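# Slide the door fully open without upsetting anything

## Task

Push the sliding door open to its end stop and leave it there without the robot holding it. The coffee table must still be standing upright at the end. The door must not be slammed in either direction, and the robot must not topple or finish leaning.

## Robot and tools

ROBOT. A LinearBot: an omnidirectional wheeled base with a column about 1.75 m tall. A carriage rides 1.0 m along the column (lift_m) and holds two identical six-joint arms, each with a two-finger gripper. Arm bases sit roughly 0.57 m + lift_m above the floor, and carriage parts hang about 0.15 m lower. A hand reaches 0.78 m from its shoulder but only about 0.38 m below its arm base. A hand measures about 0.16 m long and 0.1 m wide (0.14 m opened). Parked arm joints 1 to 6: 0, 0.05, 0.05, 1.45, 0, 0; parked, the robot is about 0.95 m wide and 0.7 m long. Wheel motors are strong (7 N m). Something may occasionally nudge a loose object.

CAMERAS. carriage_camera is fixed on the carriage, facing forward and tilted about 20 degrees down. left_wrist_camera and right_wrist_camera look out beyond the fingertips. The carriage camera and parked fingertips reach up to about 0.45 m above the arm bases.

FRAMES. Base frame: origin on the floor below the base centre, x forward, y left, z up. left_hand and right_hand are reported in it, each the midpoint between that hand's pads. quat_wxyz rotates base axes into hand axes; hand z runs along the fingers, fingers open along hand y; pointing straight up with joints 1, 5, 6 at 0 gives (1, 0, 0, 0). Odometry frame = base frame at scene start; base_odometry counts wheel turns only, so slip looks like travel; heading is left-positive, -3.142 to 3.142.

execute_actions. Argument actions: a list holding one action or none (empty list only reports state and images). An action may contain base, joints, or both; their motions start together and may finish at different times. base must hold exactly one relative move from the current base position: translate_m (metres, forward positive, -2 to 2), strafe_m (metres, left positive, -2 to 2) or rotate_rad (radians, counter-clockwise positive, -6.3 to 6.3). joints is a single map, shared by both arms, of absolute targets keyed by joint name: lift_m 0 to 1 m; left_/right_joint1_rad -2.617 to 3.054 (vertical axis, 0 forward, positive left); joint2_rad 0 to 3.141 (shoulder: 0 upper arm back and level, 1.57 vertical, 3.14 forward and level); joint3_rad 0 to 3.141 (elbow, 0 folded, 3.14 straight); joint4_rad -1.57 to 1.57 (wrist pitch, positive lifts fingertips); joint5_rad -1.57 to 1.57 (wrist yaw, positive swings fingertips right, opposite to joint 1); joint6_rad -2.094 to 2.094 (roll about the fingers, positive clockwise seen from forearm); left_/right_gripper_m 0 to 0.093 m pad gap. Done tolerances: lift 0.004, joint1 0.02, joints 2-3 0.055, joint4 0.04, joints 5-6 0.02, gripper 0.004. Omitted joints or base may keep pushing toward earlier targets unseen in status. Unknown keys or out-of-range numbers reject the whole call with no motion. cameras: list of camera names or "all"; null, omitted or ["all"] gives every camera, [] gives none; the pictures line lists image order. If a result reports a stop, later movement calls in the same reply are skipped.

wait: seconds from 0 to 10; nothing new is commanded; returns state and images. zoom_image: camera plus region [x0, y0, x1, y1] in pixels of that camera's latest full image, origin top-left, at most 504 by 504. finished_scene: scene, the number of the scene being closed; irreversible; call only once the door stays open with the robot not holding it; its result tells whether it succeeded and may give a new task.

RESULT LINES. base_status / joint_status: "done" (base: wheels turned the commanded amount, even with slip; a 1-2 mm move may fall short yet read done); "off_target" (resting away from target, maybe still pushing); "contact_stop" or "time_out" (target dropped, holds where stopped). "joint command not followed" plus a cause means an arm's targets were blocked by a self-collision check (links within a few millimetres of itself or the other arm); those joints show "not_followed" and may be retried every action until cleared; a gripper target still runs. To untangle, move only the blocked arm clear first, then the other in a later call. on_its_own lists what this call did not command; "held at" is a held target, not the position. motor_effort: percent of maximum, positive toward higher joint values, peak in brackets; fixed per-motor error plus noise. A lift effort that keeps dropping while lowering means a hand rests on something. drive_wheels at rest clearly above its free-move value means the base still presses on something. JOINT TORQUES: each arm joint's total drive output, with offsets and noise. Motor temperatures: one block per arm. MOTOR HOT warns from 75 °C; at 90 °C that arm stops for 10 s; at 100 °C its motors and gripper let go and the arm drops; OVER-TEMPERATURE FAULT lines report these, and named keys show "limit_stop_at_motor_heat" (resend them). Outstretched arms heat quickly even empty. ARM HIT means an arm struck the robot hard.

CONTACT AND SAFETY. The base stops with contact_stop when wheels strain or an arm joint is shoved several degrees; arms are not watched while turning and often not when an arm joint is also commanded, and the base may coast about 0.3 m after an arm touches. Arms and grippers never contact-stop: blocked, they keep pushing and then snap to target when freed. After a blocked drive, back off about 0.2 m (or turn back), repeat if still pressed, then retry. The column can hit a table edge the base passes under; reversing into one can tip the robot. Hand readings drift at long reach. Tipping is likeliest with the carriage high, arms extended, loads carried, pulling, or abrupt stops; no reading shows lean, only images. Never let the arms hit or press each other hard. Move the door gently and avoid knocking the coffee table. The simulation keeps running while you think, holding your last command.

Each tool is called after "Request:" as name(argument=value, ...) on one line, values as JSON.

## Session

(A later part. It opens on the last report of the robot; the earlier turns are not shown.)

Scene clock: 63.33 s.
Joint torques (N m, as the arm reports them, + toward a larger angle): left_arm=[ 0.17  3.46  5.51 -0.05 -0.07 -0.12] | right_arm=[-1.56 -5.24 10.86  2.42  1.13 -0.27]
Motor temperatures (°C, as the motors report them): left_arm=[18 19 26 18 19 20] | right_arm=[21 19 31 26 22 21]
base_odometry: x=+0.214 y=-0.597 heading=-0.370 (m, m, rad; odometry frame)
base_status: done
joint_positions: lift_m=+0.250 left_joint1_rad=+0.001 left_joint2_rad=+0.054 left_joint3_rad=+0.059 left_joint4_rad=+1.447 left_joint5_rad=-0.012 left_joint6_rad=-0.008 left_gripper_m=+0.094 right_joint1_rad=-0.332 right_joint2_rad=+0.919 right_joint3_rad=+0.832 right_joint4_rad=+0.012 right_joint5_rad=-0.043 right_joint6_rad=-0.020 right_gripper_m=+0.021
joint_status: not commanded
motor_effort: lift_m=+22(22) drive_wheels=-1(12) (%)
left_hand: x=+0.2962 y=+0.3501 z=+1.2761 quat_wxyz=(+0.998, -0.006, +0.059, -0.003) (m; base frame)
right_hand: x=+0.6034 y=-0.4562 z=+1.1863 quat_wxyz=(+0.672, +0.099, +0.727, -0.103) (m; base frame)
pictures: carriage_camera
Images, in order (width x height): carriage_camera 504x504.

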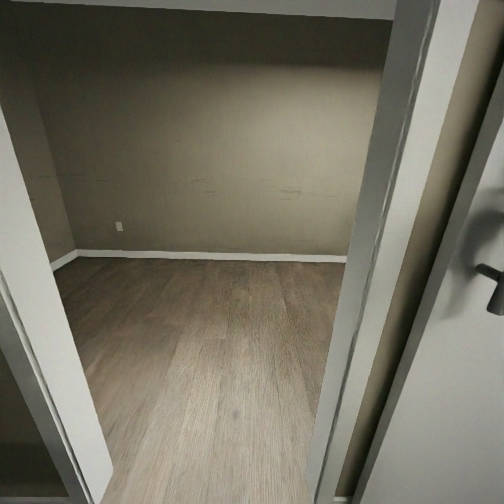

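Request:
execute_actions(actions=[{"base":{"strafe_m":-0.05}}], cameras=[])

Request:
execute_actions(actions=[{"base":{"strafe_m":-0.05}}])

Scene clock: 67.00 s.
Joint torques (N m, as the arm reports them, + toward a larger angle): left_arm=[ 0.19  3.44  5.56 -0.06 -0.07 -0.12] | right_arm=[-4.51 -4.   10.87  2.65  1.83 -0.25]
Motor temperatures (°C, as the motors report them): left_arm=[18 19 26 18 19 20] | right_arm=[21 19 31 26 22 21]
base_odometry: x=+0.196 y=-0.644 heading=-0.369 (m, m, rad; odometry frame)
base_status: strafe_m contact_stop (by the wheels' count: -0.050 of -0.050)
joint_positions: lift_m=+0.250 left_joint1_rad=+0.001 left_joint2_rad=+0.054 left_joint3_rad=+0.059 left_joint4_rad=+1.447 left_joint5_rad=-0.012 left_joint6_rad=-0.008 left_gripper_m=+0.094 right_joint1_rad=-0.299 right_joint2_rad=+0.905 right_joint3_rad=+0.832 right_joint4_rad=-0.011 right_joint5_rad=-0.105 right_joint6_rad=-0.025 right_gripper_m=+0.021
joint_status: not commanded
motor_effort: lift_m=+22(22) drive_wheels=+5(15) (%)
left_hand: x=+0.2962 y=+0.3501 z=+1.2761 quat_wxyz=(+0.998, -0.006, +0.059, -0.003) (m; base frame)
right_hand: x=+0.6056 y=-0.4337 z=+1.1855 quat_wxyz=(+0.673, +0.065, +0.733, -0.071) (m; base frame)
pictures: none
No camera images: the call's "cameras" was empty. Leave "cameras" out to get every camera's image.

not run: a stop came earlier in this reply.

At the stop. Release.

Request:
execute_actions(actions=[{"joints":{"right_gripper_m":0.093,"right_joint1_rad":-0.27}}], cameras=["carriage_camera","right_wrist_camera"])

Request:
finished_scene(scene=1)

Scene clock: 70.27 s.
Joint torques (N m, as the arm reports them, + toward a larger angle): left_arm=[ 0.09  3.47  5.56 -0.05 -0.06 -0.12] | right_arm=[ 0.33 -2.93 10.73  2.6   0.12 -0.09]
Motor temperatures (°C, as the motors report them): left_arm=[18 19 26 18 19 20] | right_arm=[22 19 31 27 23 21]
base_odometry: x=+0.196 y=-0.644 heading=-0.369 (m, m, rad; odometry frame)
base_status: not commanded
joint_positions: lift_m=+0.250 left_joint1_rad=+0.001 left_joint2_rad=+0.054 left_joint3_rad=+0.059 left_joint4_rad=+1.447 left_joint5_rad=-0.012 left_joint6_rad=-0.008 left_gripper_m=+0.094 right_joint1_rad=-0.274 right_joint2_rad=+0.892 right_joint3_rad=+0.832 right_joint4_rad=-0.011 right_joint5_rad=+0.029 right_joint6_rad=-0.035 right_gripper_m=+0.093
joint_status: all done
motor_effort: lift_m=+22(22) drive_wheels=+2(6) (%)
left_hand: x=+0.2962 y=+0.3501 z=+1.2761 quat_wxyz=(+0.998, -0.006, +0.059, -0.003) (m; base frame)
right_hand: x=+0.5994 y=-0.4467 z=+1.1897 quat_wxyz=(+0.672, +0.097, +0.725, -0.115) (m; base frame)
pictures: carriage_camera, right_wrist_camera
Images, in order (width x height): carriage_camera 504x504, right_wrist_camera 504x504.

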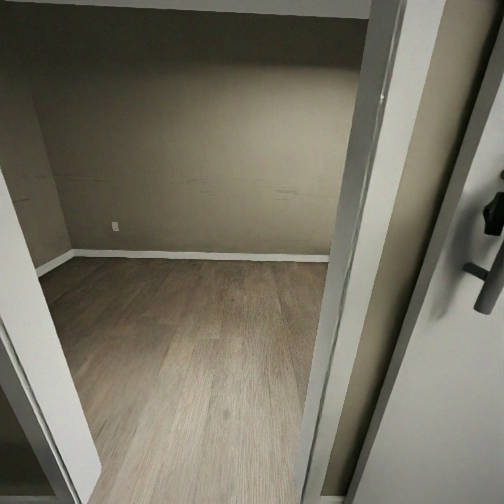

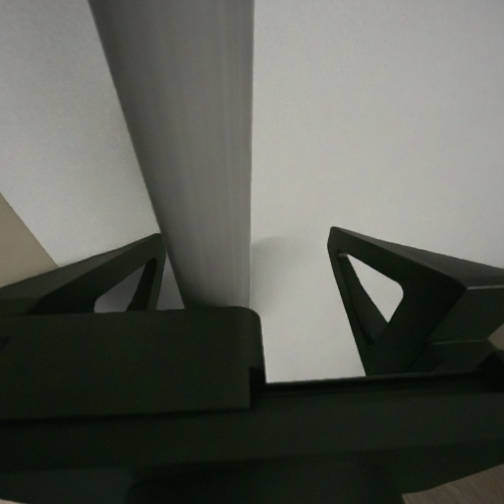

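The scene is finished: the task was done.


## Next scene

The same job, from a new start.

Request:
execute_actions(actions=[])

Scene clock: 0.00 s.
Joint torques (N m, as the arm reports them, + toward a larger angle): no reading
Motor temperatures (°C, as the motors report them): left_arm=[18 18 24 18 19 20] | right_arm=[21 18 25 23 22 21]
base_odometry: x=+0.000 y=+0.000 heading=+0.000 (m, m, rad; odometry frame)
base_status: not commanded
joint_positions: lift_m=+0.302 left_joint1_rad=-0.022 left_joint2_rad=+0.065 left_joint3_rad=+0.083 left_joint4_rad=+1.431 left_joint5_rad=-0.022 left_joint6_rad=-0.039 left_gripper_m=+0.094 right_joint1_rad=+0.005 right_joint2_rad=+0.055 right_joint3_rad=+0.047 right_joint4_rad=+1.468 right_joint5_rad=+0.048 right_joint6_rad=+0.028 right_gripper_m=+0.094
joint_status: not commanded
motor_effort: lift_m=+20 drive_wheels=+4 (%)
left_hand: x=+0.2963 y=+0.3510 z=+1.3341 quat_wxyz=(+0.998, -0.011, +0.061, -0.030) (m; base frame)
right_hand: x=+0.2950 y=-0.3560 z=+1.3253 quat_wxyz=(+0.998, +0.024, +0.055, +0.015) (m; base frame)
pictures: carriage_camera, left_wrist_camera, right_wrist_camera
Images, in order (width x height): carriage_camera 504x504, left_wrist_camera 504x504, right_wrist_camera 504x504.

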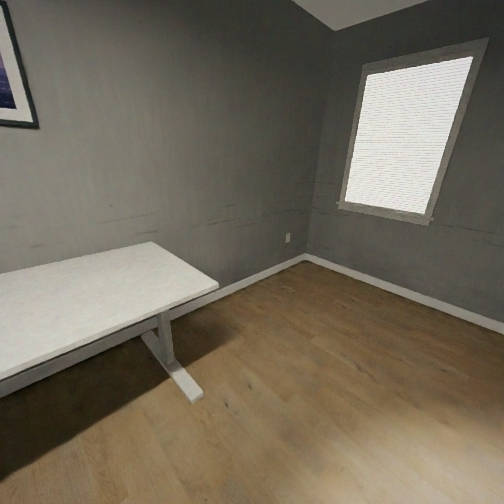

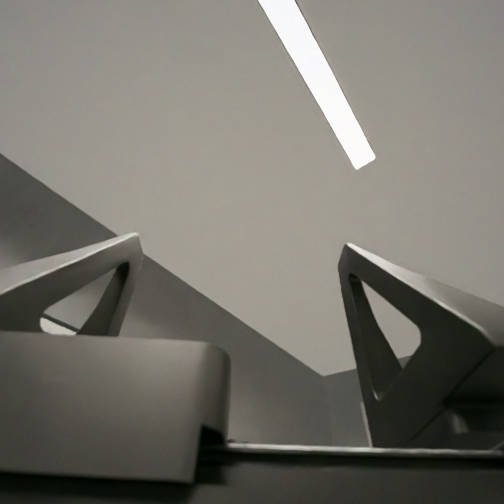

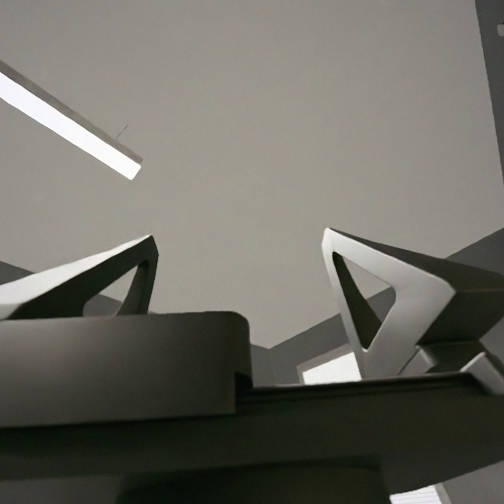

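Request:
execute_actions(actions=[{"base":{"rotate_rad":-2.3},"joints":{"lift_m":0.25}}])

Scene clock: 8.87 s.
Joint torques (N m, as the arm reports them, + toward a larger angle): left_arm=[ 0.23  3.49  5.34 -0.09 -0.06 -0.13] | right_arm=[ 0.    3.59  6.56 -0.07  0.05 -0.04]
Motor temperatures (°C, as the motors report them): left_arm=[18 19 24 18 19 20] | right_arm=[21 19 26 22 22 21]
base_odometry: x=+0.000 y=+0.000 heading=-2.300 (m, m, rad; odometry frame)
base_status: done
joint_positions: lift_m=+0.250 left_joint1_rad=-0.022 left_joint2_rad=+0.065 left_joint3_rad=+0.083 left_joint4_rad=+1.431 left_joint5_rad=-0.022 left_joint6_rad=-0.039 left_gripper_m=+0.094 right_joint1_rad=+0.005 right_joint2_rad=+0.055 right_joint3_rad=+0.047 right_joint4_rad=+1.468 right_joint5_rad=+0.048 right_joint6_rad=+0.028 right_gripper_m=+0.094
joint_status: all done
motor_effort: lift_m=+18(18) drive_wheels=+7(16) (%)
left_hand: x=+0.2965 y=+0.3510 z=+1.2827 quat_wxyz=(+0.998, -0.011, +0.061, -0.030) (m; base frame)
right_hand: x=+0.2950 y=-0.3560 z=+1.2739 quat_wxyz=(+0.998, +0.024, +0.055, +0.015) (m; base frame)
pictures: carriage_camera, left_wrist_camera, right_wrist_camera
Images, in order (width x height): carriage_camera 504x504, left_wrist_camera 504x504, right_wrist_camera 504x504.

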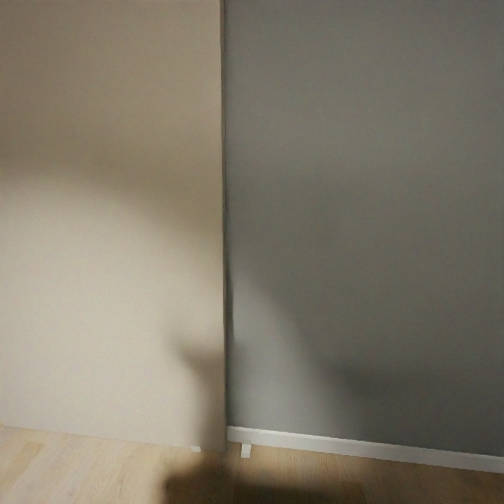

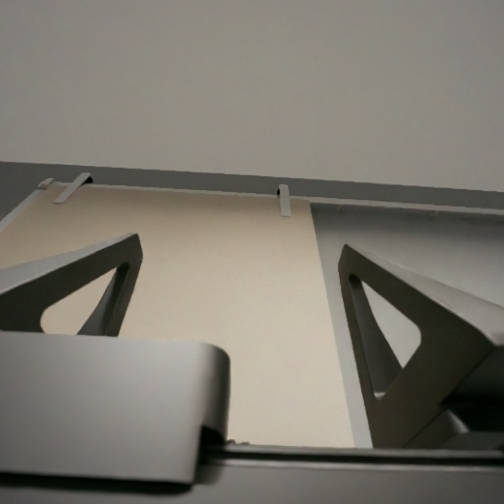

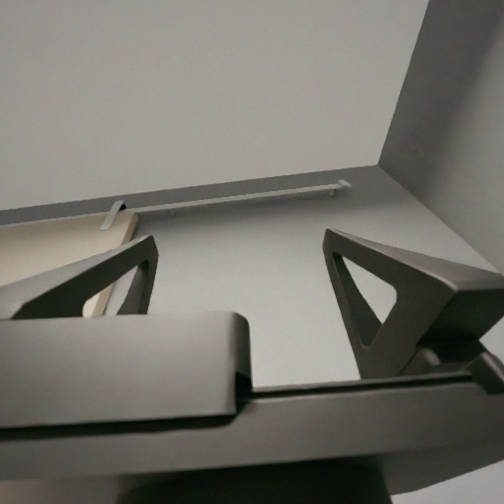

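Request:
execute_actions(actions=[{"base":{"rotate_rad":-0.1}}], cameras=[])

Request:
execute_actions(actions=[{"base":{"strafe_m":0.7},"joints":{"left_joint1_rad":0,"left_joint2_rad":0.7,"left_joint3_rad":0.7,"left_joint4_rad":0,"left_joint5_rad":0,"right_joint1_rad":-1.2,"right_joint4_rad":-0.2}}])

Scene clock: 12.90 s.
Joint torques (N m, as the arm reports them, + toward a larger angle): left_arm=[ 0.24  3.41  5.34 -0.11 -0.05 -0.12] | right_arm=[ 0.2   3.21  6.63 -0.11  0.06 -0.07]
Motor temperatures (°C, as the motors report them): left_arm=[18 19 25 18 19 20] | right_arm=[21 19 26 22 22 21]
base_odometry: x=+0.000 y=+0.000 heading=-2.399 (m, m, rad; odometry frame)
base_status: done
joint_positions: lift_m=+0.250 left_joint1_rad=-0.022 left_joint2_rad=+0.065 left_joint3_rad=+0.083 left_joint4_rad=+1.431 left_joint5_rad=-0.022 left_joint6_rad=-0.039 left_gripper_m=+0.094 right_joint1_rad=+0.005 right_joint2_rad=+0.055 right_joint3_rad=+0.047 right_joint4_rad=+1.468 right_joint5_rad=+0.048 right_joint6_rad=+0.028 right_gripper_m=+0.094
joint_status: not commanded
motor_effort: lift_m=+18(18) drive_wheels=+7(13) (%)
left_hand: x=+0.2965 y=+0.3510 z=+1.2827 quat_wxyz=(+0.998, -0.011, +0.061, -0.030) (m; base frame)
right_hand: x=+0.2950 y=-0.3560 z=+1.2739 quat_wxyz=(+0.998, +0.024, +0.055, +0.015) (m; base frame)
pictures: none
No camera images: the call's "cameras" was empty. Leave "cameras" out to get every camera's image.

Scene clock: 16.53 s.
Joint torques (N m, as the arm reports them, + toward a larger angle): left_arm=[ 0.75 -0.59  8.19  2.18 -0.02 -0.12] | right_arm=[-0.45  1.29  9.13  2.49  0.06 -0.04]
Motor temperatures (°C, as the motors report them): left_arm=[18 19 25 19 19 20] | right_arm=[21 19 26 23 22 21]
base_odometry: x=+0.473 y=-0.516 heading=-2.400 (m, m, rad; odometry frame)
base_status: done
joint_positions: lift_m=+0.250 left_joint1_rad=-0.007 left_joint2_rad=+0.694 left_joint3_rad=+0.686 left_joint4_rad=+0.016 left_joint5_rad=-0.005 left_joint6_rad=-0.039 left_gripper_m=+0.094 right_joint1_rad=-1.197 right_joint2_rad=+0.055 right_joint3_rad=+0.047 right_joint4_rad=-0.191 right_joint5_rad=+0.048 right_joint6_rad=+0.028 right_gripper_m=+0.094
joint_status: all done
motor_effort: lift_m=+18(18) drive_wheels=-3(17) (%)
left_hand: x=+0.5744 y=+0.3466 z=+1.1859 quat_wxyz=(+0.710, -0.013, +0.704, -0.015) (m; base frame)
right_hand: x=+0.3470 y=-0.5769 z=+0.9811 quat_wxyz=(+0.518, +0.457, +0.624, -0.365) (m; base frame)
pictures: carriage_camera, left_wrist_camera, right_wrist_camera
Images, in order (width x height): carriage_camera 504x504, left_wrist_camera 504x504, right_wrist_camera 504x504.

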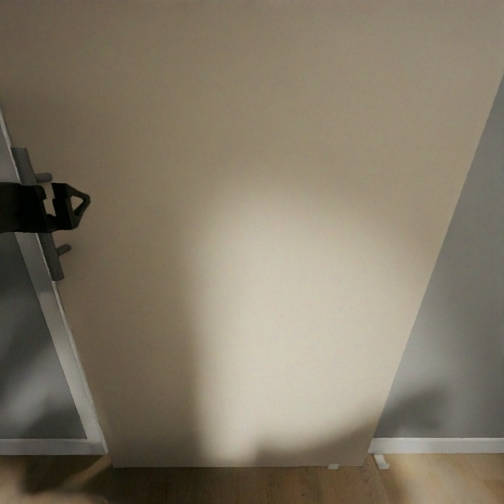

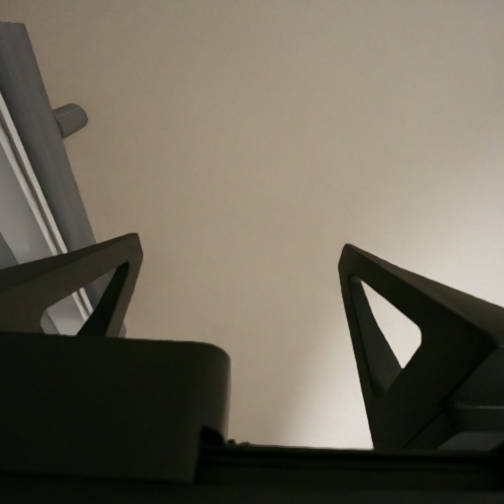

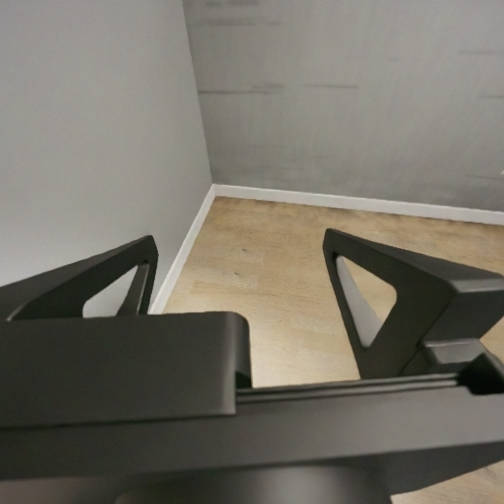

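Request:
execute_actions(actions=[{"base":{"strafe_m":0.19},"joints":{"lift_m":0.2,"right_joint1_rad":0,"right_joint4_rad":1.45}}], cameras=["left_wrist_camera"])

Request:
execute_actions(actions=[{"base":{"translate_m":0.09}}])

Scene clock: 21.80 s.
Joint torques (N m, as the arm reports them, + toward a larger angle): left_arm=[ 0.74 -0.53  7.51  2.28 -0.01 -0.12] | right_arm=[ 0.71  3.55  6.55  0.08  0.03 -0.09]
Motor temperatures (°C, as the motors report them): left_arm=[18 19 26 20 19 20] | right_arm=[21 19 27 24 22 21]
base_odometry: x=+0.601 y=-0.657 heading=-2.401 (m, m, rad; odometry frame)
base_status: done
joint_positions: lift_m=+0.200 left_joint1_rad=-0.007 left_joint2_rad=+0.694 left_joint3_rad=+0.695 left_joint4_rad=+0.006 left_joint5_rad=-0.004 left_joint6_rad=-0.039 left_gripper_m=+0.094 right_joint1_rad=-0.005 right_joint2_rad=+0.055 right_joint3_rad=+0.047 right_joint4_rad=+1.442 right_joint5_rad=+0.047 right_joint6_rad=+0.028 right_gripper_m=+0.094
joint_status: all done
motor_effort: lift_m=+18(20) drive_wheels=-3(15) (%)
left_hand: x=+0.5739 y=+0.3465 z=+1.1380 quat_wxyz=(+0.710, -0.013, +0.704, -0.015) (m; base frame)
right_hand: x=+0.3012 y=-0.3563 z=+1.2232 quat_wxyz=(+0.997, +0.025, +0.068, +0.010) (m; base frame)
pictures: left_wrist_camera
Images, in order (width x height): left_wrist_camera 504x504.

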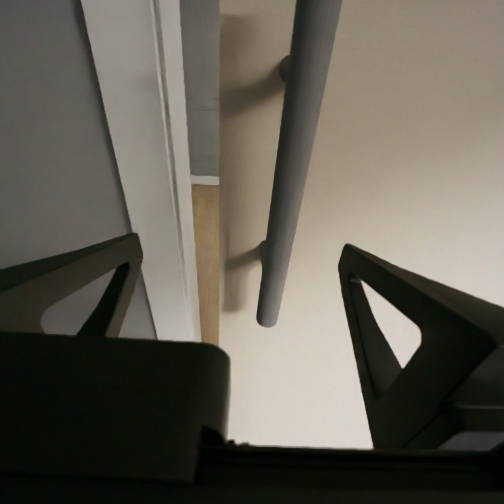

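Scene clock: 23.40 s.
Joint torques (N m, as the arm reports them, + toward a larger angle): left_arm=[ 0.74 -0.52  7.53  2.28 -0.02 -0.12] | right_arm=[ 0.67  3.37  6.69 -0.01  0.06 -0.05]
Motor temperatures (°C, as the motors report them): left_arm=[18 19 26 21 19 20] | right_arm=[21 19 27 24 22 21]
base_odometry: x=+0.535 y=-0.718 heading=-2.400 (m, m, rad; odometry frame)
base_status: done
joint_positions: lift_m=+0.200 left_joint1_rad=-0.007 left_joint2_rad=+0.694 left_joint3_rad=+0.695 left_joint4_rad=+0.006 left_joint5_rad=-0.004 left_joint6_rad=-0.039 left_gripper_m=+0.094 right_joint1_rad=-0.005 right_joint2_rad=+0.055 right_joint3_rad=+0.047 right_joint4_rad=+1.445 right_joint5_rad=+0.047 right_joint6_rad=+0.028 right_gripper_m=+0.094
joint_status: not commanded
motor_effort: lift_m=+18(18) drive_wheels=+5(9) (%)
left_hand: x=+0.5739 y=+0.3465 z=+1.1380 quat_wxyz=(+0.710, -0.013, +0.704, -0.015) (m; base frame)
right_hand: x=+0.3005 y=-0.3563 z=+1.2233 quat_wxyz=(+0.997, +0.025, +0.066, +0.010) (m; base frame)
pictures: carriage_camera, left_wrist_camera, right_wrist_camera
Images, in order (width x height): carriage_camera 504x504, left_wrist_camera 504x504, right_wrist_camera 504x504.

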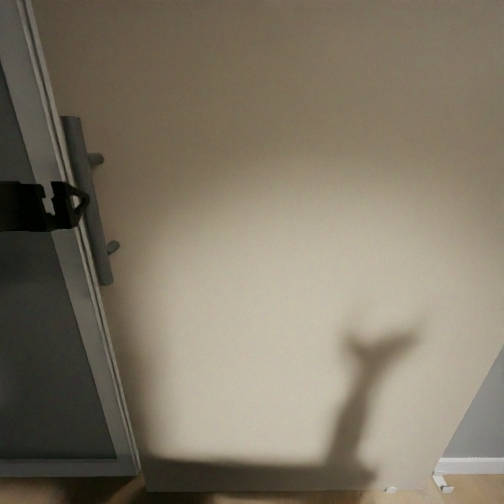

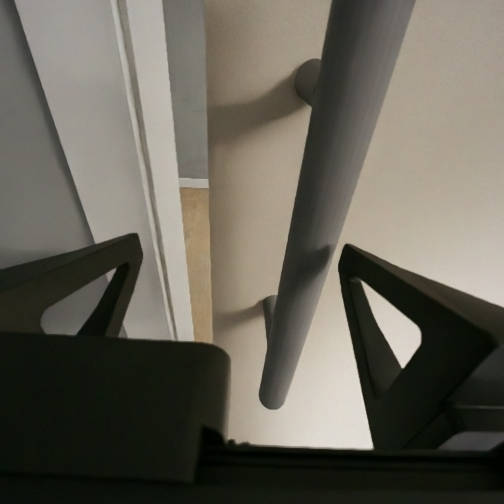

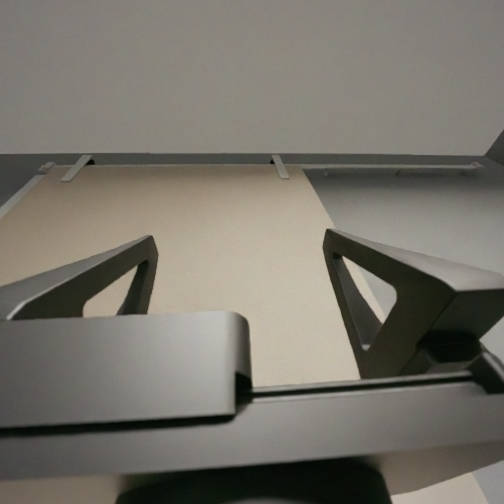

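Request:
execute_actions(actions=[{"base":{"translate_m":0.065},"joints":{"left_joint1_rad":-0.13}}], cameras=["left_wrist_camera"])

Request:
execute_actions(actions=[{"joints":{"left_gripper_m":0.01}}], cameras=[])

Request:
execute_actions(actions=[{"base":{"strafe_m":-0.6},"joints":{"left_joint1_rad":0.1,"left_joint2_rad":0.76,"left_joint3_rad":0.76}}])

Scene clock: 28.60 s.
Joint torques (N m, as the arm reports them, + toward a larger angle): left_arm=[-0.27 -0.56  7.52  2.27 -0.03 -0.12] | right_arm=[ 0.51  3.39  6.33 -0.06  0.08  0.  ]
Motor temperatures (°C, as the motors report them): left_arm=[18 19 27 22 19 20] | right_arm=[21 19 27 23 22 21]
base_odometry: x=+0.487 y=-0.762 heading=-2.400 (m, m, rad; odometry frame)
base_status: done
joint_positions: lift_m=+0.200 left_joint1_rad=-0.123 left_joint2_rad=+0.694 left_joint3_rad=+0.695 left_joint4_rad=+0.006 left_joint5_rad=-0.004 left_joint6_rad=-0.039 left_gripper_m=+0.094 right_joint1_rad=-0.005 right_joint2_rad=+0.055 right_joint3_rad=+0.047 right_joint4_rad=+1.447 right_joint5_rad=+0.047 right_joint6_rad=+0.028 right_gripper_m=+0.094
joint_status: all done
motor_effort: lift_m=+18(18) drive_wheels=+6(12) (%)
left_hand: x=+0.5716 y=+0.3107 z=+1.1380 quat_wxyz=(+0.707, +0.028, +0.704, -0.056) (m; base frame)
right_hand: x=+0.3001 y=-0.3563 z=+1.2233 quat_wxyz=(+0.997, +0.025, +0.066, +0.010) (m; base frame)
pictures: left_wrist_camera
Images, in order (width x height): left_wrist_camera 504x504.

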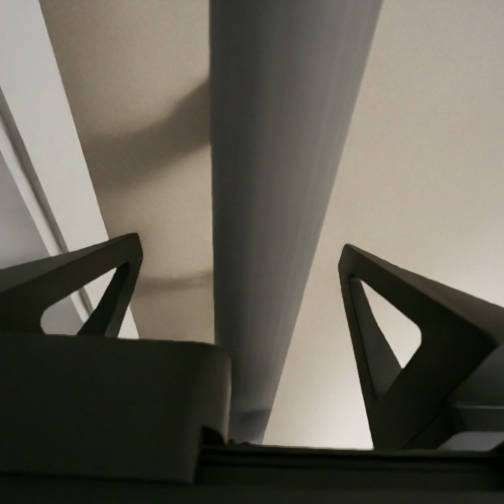

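Scene clock: 29.30 s.
Joint torques (N m, as the arm reports them, + toward a larger angle): left_arm=[ 0.35 -0.51  7.6   2.23 -0.28 -0.27] | right_arm=[ 0.74  3.5   6.57  0.02  0.1  -0.1 ]
Motor temperatures (°C, as the motors report them): left_arm=[18 19 27 22 19 20] | right_arm=[21 19 27 23 22 21]
base_odometry: x=+0.487 y=-0.762 heading=-2.400 (m, m, rad; odometry frame)
base_status: not commanded
joint_positions: lift_m=+0.200 left_joint1_rad=-0.133 left_joint2_rad=+0.694 left_joint3_rad=+0.695 left_joint4_rad=+0.007 left_joint5_rad=+0.020 left_joint6_rad=-0.023 left_gripper_m=+0.020 right_joint1_rad=-0.005 right_joint2_rad=+0.055 right_joint3_rad=+0.047 right_joint4_rad=+1.447 right_joint5_rad=+0.047 right_joint6_rad=+0.028 right_gripper_m=+0.094
joint_status: left_gripper_m off_target (ended at +0.020, target +0.010)
motor_effort: lift_m=+18(18) drive_wheels=+5(6) (%)
left_hand: x=+0.5707 y=+0.3038 z=+1.1382 quat_wxyz=(+0.707, +0.046, +0.703, -0.062) (m; base frame)
right_hand: x=+0.3001 y=-0.3563 z=+1.2233 quat_wxyz=(+0.998, +0.025, +0.065, +0.010) (m; base frame)
pictures: none
No camera images: the call's "cameras" was empty. Leave "cameras" out to get every camera's image.

Scene clock: 32.67 s.
Joint torques (N m, as the arm reports them, + toward a larger angle): left_arm=[ 1.91 -7.32  7.78  1.86 -1.01 -0.32] | right_arm=[ 0.63  3.37  6.62 -0.03  0.07 -0.06]
Motor temperatures (°C, as the motors report them): left_arm=[19 19 28 22 20 20] | right_arm=[21 19 27 23 22 21]
base_odometry: x=+0.081 y=-0.320 heading=-2.400 (m, m, rad; odometry frame)
base_status: done
joint_positions: lift_m=+0.200 left_joint1_rad=+0.075 left_joint2_rad=+0.824 left_joint3_rad=+0.753 left_joint4_rad=+0.050 left_joint5_rad=+0.091 left_joint6_rad=-0.016 left_gripper_m=+0.020 right_joint1_rad=-0.005 right_joint2_rad=+0.055 right_joint3_rad=+0.047 right_joint4_rad=+1.447 right_joint5_rad=+0.047 right_joint6_rad=+0.028 right_gripper_m=+0.094
joint_status: left_joint1_rad off_target (ended at +0.075, target +0.100); left_joint2_rad off_target (ended at +0.824, target +0.760); the others done
motor_effort: lift_m=+18(18) drive_wheels=+0(24) (%)
left_hand: x=+0.6006 y=+0.3575 z=+1.1381 quat_wxyz=(+0.699, -0.001, +0.715, -0.012) (m; base frame)
right_hand: x=+0.3001 y=-0.3563 z=+1.2233 quat_wxyz=(+0.998, +0.025, +0.065, +0.010) (m; base frame)
pictures: carriage_camera, left_wrist_camera, right_wrist_camera
Images, in order (width x height): carriage_camera 504x504, left_wrist_camera 504x504, right_wrist_camera 504x504.

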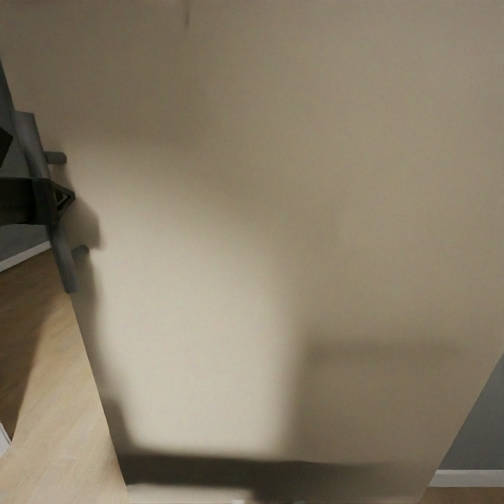

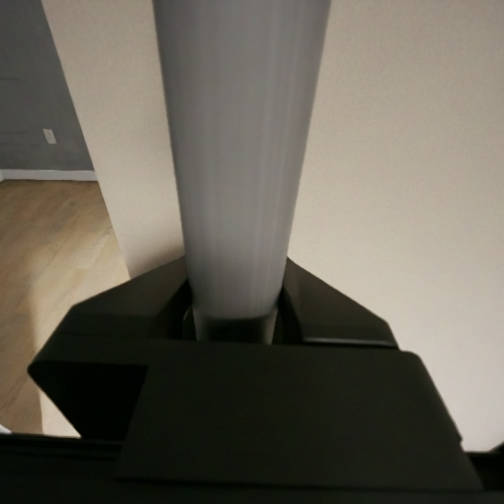

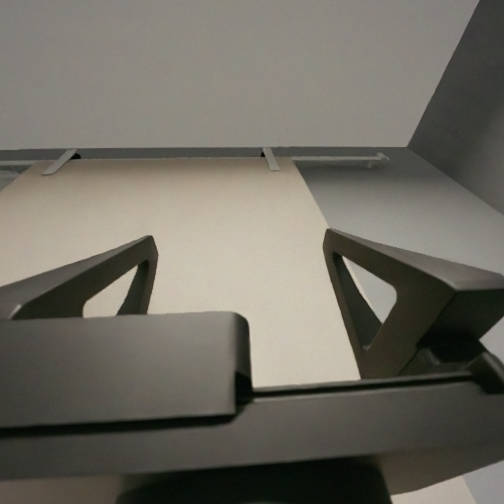

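Request:
execute_actions(actions=[{"base":{"strafe_m":-0.42},"joints":{"left_joint1_rad":0.28,"left_joint5_rad":0.1,"left_joint2_rad":0.93,"left_joint3_rad":0.86}}])

Scene clock: 39.37 s.
Joint torques (N m, as the arm reports them, + toward a larger angle): left_arm=[ 2.71 -6.55  7.14  2.23 -1.18 -0.5 ] | right_arm=[ 0.27  3.34  6.78  0.01  0.14 -0.05]
Motor temperatures (°C, as the motors report them): left_arm=[19 19 28 23 21 20] | right_arm=[21 19 27 23 22 21]
base_odometry: x=-0.203 y=-0.010 heading=-2.400 (m, m, rad; odometry frame)
base_status: done
joint_positions: lift_m=+0.200 left_joint1_rad=+0.245 left_joint2_rad=+0.970 left_joint3_rad=+0.863 left_joint4_rad=+0.013 left_joint5_rad=+0.211 left_joint6_rad=+0.005 left_gripper_m=+0.020 right_joint1_rad=-0.005 right_joint2_rad=+0.055 right_joint3_rad=+0.047 right_joint4_rad=+1.447 right_joint5_rad=+0.047 right_joint6_rad=+0.028 right_gripper_m=+0.094
joint_status: left_joint1_rad off_target (ended at +0.245, target +0.280); left_joint5_rad off_target (ended at +0.211, target +0.100); the others done
motor_effort: lift_m=+18(18) drive_wheels=-1(26) (%)
left_hand: x=+0.6256 y=+0.4007 z=+1.1358 quat_wxyz=(+0.674, -0.018, +0.739, +0.006) (m; base frame)
right_hand: x=+0.3001 y=-0.3563 z=+1.2233 quat_wxyz=(+0.998, +0.025, +0.065, +0.010) (m; base frame)
pictures: carriage_camera, left_wrist_camera, right_wrist_camera
Images, in order (width x height): carriage_camera 504x504, left_wrist_camera 504x504, right_wrist_camera 504x504.

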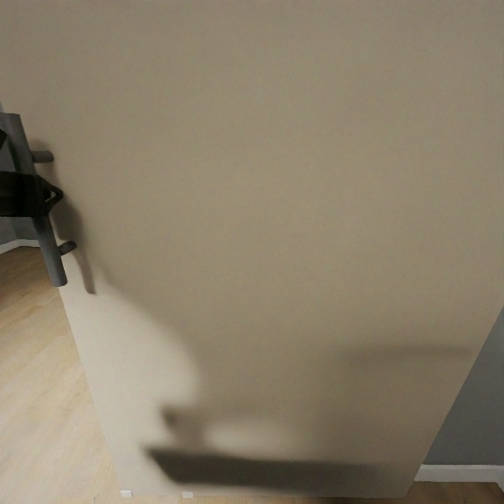

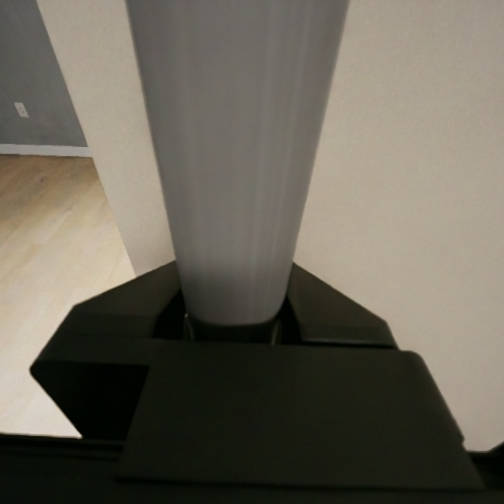

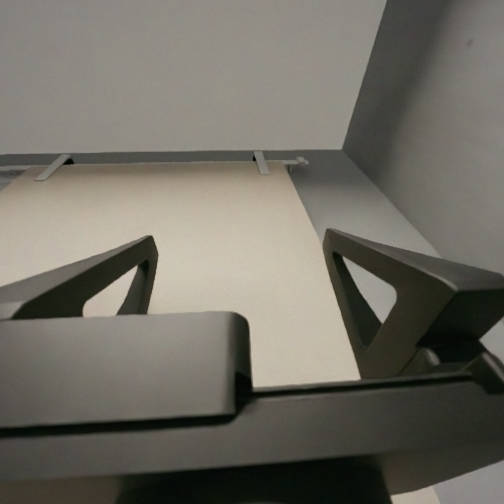

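Request:
execute_actions(actions=[{"joints":{"left_joint1_rad":0.12,"left_joint2_rad":0.95}}], cameras=[])

Request:
execute_actions(actions=[{"base":{"strafe_m":-0.05}}], cameras=[])

Request:
execute_actions(actions=[{"base":{"strafe_m":-0.05}}], cameras=[])

Request:
execute_actions(actions=[{"base":{"strafe_m":-0.05}}], cameras=["right_wrist_camera"])

Scene clock: 43.70 s.
Joint torques (N m, as the arm reports them, + toward a larger angle): left_arm=[-1.15 -5.03  7.05  2.23  0.32 -0.35] | right_arm=[ 0.68  3.24  6.53  0.    0.05 -0.07]
Motor temperatures (°C, as the motors report them): left_arm=[19 20 29 23 21 20] | right_arm=[21 19 27 23 22 21]
base_odometry: x=-0.202 y=-0.010 heading=-2.400 (m, m, rad; odometry frame)
base_status: not commanded
joint_positions: lift_m=+0.200 left_joint1_rad=+0.140 left_joint2_rad=+0.971 left_joint3_rad=+0.863 left_joint4_rad=+0.011 left_joint5_rad=+0.057 left_joint6_rad=-0.013 left_gripper_m=+0.020 right_joint1_rad=-0.005 right_joint2_rad=+0.055 right_joint3_rad=+0.047 right_joint4_rad=+1.447 right_joint5_rad=+0.047 right_joint6_rad=+0.028 right_gripper_m=+0.094
joint_status: all done
motor_effort: lift_m=+18(18) drive_wheels=+4(1) (%)
left_hand: x=+0.6292 y=+0.3892 z=+1.1346 quat_wxyz=(+0.672, -0.037, +0.739, +0.021) (m; base frame)
right_hand: x=+0.3001 y=-0.3563 z=+1.2233 quat_wxyz=(+0.998, +0.025, +0.065, +0.010) (m; base frame)
pictures: none
No camera images: the call's "cameras" was empty. Leave "cameras" out to get every camera's image.

Scene clock: 45.10 s.
Joint torques (N m, as the arm reports them, + toward a larger angle): left_arm=[-0.1  -5.8   7.22  2.13  0.45 -0.34] | right_arm=[ 0.42  3.39  6.53  0.07  0.07 -0.06]
Motor temperatures (°C, as the motors report them): left_arm=[19 20 29 23 21 20] | right_arm=[21 19 28 23 22 21]
base_odometry: x=-0.230 y=+0.019 heading=-2.399 (m, m, rad; odometry frame)
base_status: strafe_m contact_stop (by the wheels' count: -0.040 of -0.050)
joint_positions: lift_m=+0.200 left_joint1_rad=+0.124 left_joint2_rad=+0.980 left_joint3_rad=+0.863 left_joint4_rad=+0.024 left_joint5_rad=+0.052 left_joint6_rad=-0.015 left_gripper_m=+0.020 right_joint1_rad=-0.005 right_joint2_rad=+0.055 right_joint3_rad=+0.047 right_joint4_rad=+1.447 right_joint5_rad=+0.048 right_joint6_rad=+0.028 right_gripper_m=+0.094
joint_status: not commanded
motor_effort: lift_m=+18(18) drive_wheels=+2(15) (%)
left_hand: x=+0.6322 y=+0.3847 z=+1.1348 quat_wxyz=(+0.674, -0.034, +0.738, +0.018) (m; base frame)
right_hand: x=+0.3001 y=-0.3563 z=+1.2233 quat_wxyz=(+0.998, +0.025, +0.065, +0.010) (m; base frame)
pictures: none
No camera images: the call's "cameras" was empty. Leave "cameras" out to get every camera's image.

not run: a stop came earlier in this reply.

not run: a stop came earlier in this reply.

Not the end yet; use the arm.

Request:
execute_actions(actions=[{"joints":{"left_joint1_rad":-0.03,"left_joint5_rad":0,"left_joint2_rad":0.97}}], cameras=[])

Request:
execute_actions(actions=[{"joints":{"left_joint1_rad":-0.18,"left_joint5_rad":-0.1,"left_joint2_rad":1.0,"left_joint3_rad":0.89}}], cameras=[])

Request:
execute_actions(actions=[{"joints":{"left_joint1_rad":-0.33,"left_joint5_rad":-0.2,"left_joint2_rad":1.05,"left_joint3_rad":0.93}}], cameras=["right_wrist_camera"])

Scene clock: 49.07 s.
Joint torques (N m, as the arm reports them, + toward a larger angle): left_arm=[-1.04 -4.17  7.14  2.12  0.78 -0.2 ] | right_arm=[ 0.38  3.36  6.48  0.05  0.03 -0.08]
Motor temperatures (°C, as the motors report them): left_arm=[19 20 29 24 20 20] | right_arm=[21 19 28 22 22 21]
base_odometry: x=-0.230 y=+0.019 heading=-2.399 (m, m, rad; odometry frame)
base_status: not commanded
joint_positions: lift_m=+0.200 left_joint1_rad=-0.012 left_joint2_rad=+0.980 left_joint3_rad=+0.863 left_joint4_rad=+0.025 left_joint5_rad=-0.083 left_joint6_rad=-0.030 left_gripper_m=+0.020 right_joint1_rad=-0.005 right_joint2_rad=+0.055 right_joint3_rad=+0.047 right_joint4_rad=+1.447 right_joint5_rad=+0.048 right_joint6_rad=+0.028 right_gripper_m=+0.094
joint_status: left_joint5_rad off_target (ended at -0.083, target +0.000); the others done
motor_effort: lift_m=+18(18) drive_wheels=+4(4) (%)
left_hand: x=+0.6337 y=+0.3577 z=+1.1350 quat_wxyz=(+0.674, -0.035, +0.738, +0.016) (m; base frame)
right_hand: x=+0.3001 y=-0.3563 z=+1.2233 quat_wxyz=(+0.998, +0.025, +0.065, +0.010) (m; base frame)
pictures: none
No camera images: the call's "cameras" was empty. Leave "cameras" out to get every camera's image.

Scene clock: 50.33 s.
Joint torques (N m, as the arm reports them, + toward a larger angle): left_arm=[-1.24 -3.28  8.44  2.14  0.81 -0.09] | right_arm=[ 0.59  3.56  6.29 -0.03  0.08 -0.03]
Motor temperatures (°C, as the motors report them): left_arm=[19 20 29 24 21 20] | right_arm=[21 20 28 22 22 21]
base_odometry: x=-0.230 y=+0.019 heading=-2.399 (m, m, rad; odometry frame)
base_status: not commanded
joint_positions: lift_m=+0.200 left_joint1_rad=-0.160 left_joint2_rad=+0.996 left_joint3_rad=+0.875 left_joint4_rad=+0.022 left_joint5_rad=-0.187 left_joint6_rad=-0.043 left_gripper_m=+0.020 right_joint1_rad=-0.005 right_joint2_rad=+0.055 right_joint3_rad=+0.047 right_joint4_rad=+1.447 right_joint5_rad=+0.048 right_joint6_rad=+0.028 right_gripper_m=+0.094
joint_status: left_joint1_rad off_target (ended at -0.160, target -0.180); left_joint5_rad off_target (ended at -0.187, target -0.100); the others done
motor_effort: lift_m=+18(18) drive_wheels=+4(5) (%)
left_hand: x=+0.6351 y=+0.3208 z=+1.1342 quat_wxyz=(+0.671, -0.019, +0.741, +0.001) (m; base frame)
right_hand: x=+0.3001 y=-0.3563 z=+1.2233 quat_wxyz=(+0.998, +0.025, +0.065, +0.010) (m; base frame)
pictures: none
No camera images: the call's "cameras" was empty. Leave "cameras" out to get every camera's image.

Scene clock: 51.67 s.
Joint torques (N m, as the arm reports them, + toward a larger angle): left_arm=[-1.15 -3.58  8.53  2.26  0.7   0.05] | right_arm=[ 0.89  3.23  6.44 -0.06  0.08 -0.06]
Motor temperatures (°C, as the motors report them): left_arm=[19 20 30 24 21 20] | right_arm=[21 20 28 22 22 21]
base_odometry: x=-0.230 y=+0.019 heading=-2.399 (m, m, rad; odometry frame)
base_status: not commanded
joint_positions: lift_m=+0.200 left_joint1_rad=-0.311 left_joint2_rad=+1.045 left_joint3_rad=+0.913 left_joint4_rad=+0.010 left_joint5_rad=-0.277 left_joint6_rad=-0.059 left_gripper_m=+0.020 right_joint1_rad=-0.005 right_joint2_rad=+0.055 right_joint3_rad=+0.047 right_joint4_rad=+1.447 right_joint5_rad=+0.048 right_joint6_rad=+0.028 right_gripper_m=+0.094
joint_status: left_joint5_rad off_target (ended at -0.277, target -0.200); the others done
motor_effort: lift_m=+18(18) drive_wheels=+4(6) (%)
left_hand: x=+0.6382 y=+0.2778 z=+1.1335 quat_wxyz=(+0.664, +0.003, +0.747, -0.019) (m; base frame)
right_hand: x=+0.3001 y=-0.3563 z=+1.2233 quat_wxyz=(+0.998, +0.025, +0.065, +0.010) (m; base frame)
pictures: right_wrist_camera
Images, in order (width x height): right_wrist_camera 504x504.

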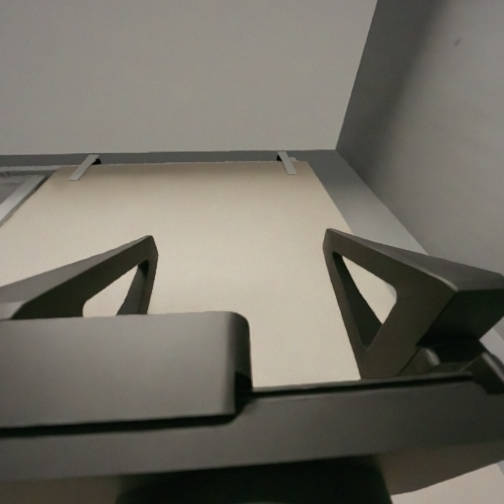

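Request:
execute_actions(actions=[{"base":{"strafe_m":-0.04}}], cameras=["right_wrist_camera"])

Scene clock: 54.27 s.
Joint torques (N m, as the arm reports them, + toward a larger angle): left_arm=[-4.63 -3.78  8.42  2.32  1.53  0.16] | right_arm=[ 0.62  3.32  6.32  0.03  0.05 -0.05]
Motor temperatures (°C, as the motors report them): left_arm=[19 20 30 24 21 20] | right_arm=[21 20 28 22 22 21]
base_odometry: x=-0.254 y=+0.045 heading=-2.398 (m, m, rad; odometry frame)
base_status: strafe_m contact_stop (by the wheels' count: -0.035 of -0.040)
joint_positions: lift_m=+0.200 left_joint1_rad=-0.259 left_joint2_rad=+1.045 left_joint3_rad=+0.915 left_joint4_rad=+0.002 left_joint5_rad=-0.360 left_joint6_rad=-0.070 left_gripper_m=+0.020 right_joint1_rad=-0.005 right_joint2_rad=+0.055 right_joint3_rad=+0.047 right_joint4_rad=+1.447 right_joint5_rad=+0.048 right_joint6_rad=+0.028 right_gripper_m=+0.094
joint_status: not commanded
motor_effort: lift_m=+18(18) drive_wheels=+6(14) (%)
left_hand: x=+0.6403 y=+0.3113 z=+1.1330 quat_wxyz=(+0.663, -0.048, +0.747, +0.026) (m; base frame)
right_hand: x=+0.3001 y=-0.3563 z=+1.2233 quat_wxyz=(+0.998, +0.025, +0.065, +0.010) (m; base frame)
pictures: right_wrist_camera
Images, in order (width x height): right_wrist_camera 504x504.

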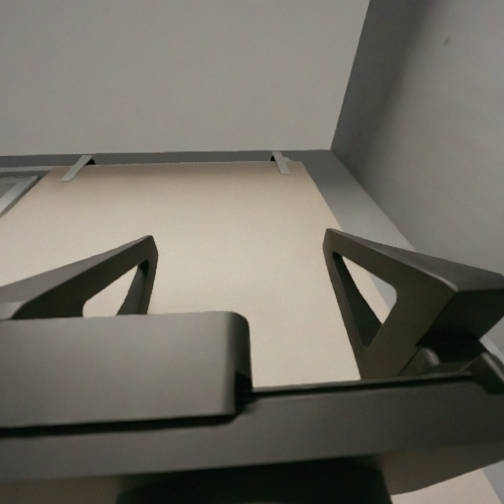

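Request:
execute_actions(actions=[{"joints":{"left_gripper_m":0.093,"left_joint1_rad":-0.26,"left_joint5_rad":-0.36}}], cameras=[])

Request:
finished_scene(scene=2)

Scene clock: 57.00 s.
Joint torques (N m, as the arm reports them, + toward a larger angle): left_arm=[ 0.32 -3.42  8.35  2.33  0.01 -0.09] | right_arm=[ 0.87  3.52  6.81 -0.01  0.05 -0.05]
Motor temperatures (°C, as the motors report them): left_arm=[19 20 30 24 21 20] | right_arm=[21 20 28 22 22 21]
base_odometry: x=-0.254 y=+0.045 heading=-2.399 (m, m, rad; odometry frame)
base_status: not commanded
joint_positions: lift_m=+0.200 left_joint1_rad=-0.261 left_joint2_rad=+1.044 left_joint3_rad=+0.915 left_joint4_rad=-0.002 left_joint5_rad=-0.374 left_joint6_rad=-0.044 left_gripper_m=+0.093 right_joint1_rad=-0.005 right_joint2_rad=+0.055 right_joint3_rad=+0.047 right_joint4_rad=+1.447 right_joint5_rad=+0.048 right_joint6_rad=+0.028 right_gripper_m=+0.094
joint_status: all done
motor_effort: lift_m=+18(18) drive_wheels=+2(6) (%)
left_hand: x=+0.6396 y=+0.3131 z=+1.1329 quat_wxyz=(+0.662, -0.042, +0.747, +0.040) (m; base frame)
right_hand: x=+0.3001 y=-0.3563 z=+1.2233 quat_wxyz=(+0.998, +0.025, +0.065, +0.010) (m; base frame)
pictures: none
No camera images: the call's "cameras" was empty. Leave "cameras" out to get every camera's image.

The scene is finished: the task was done.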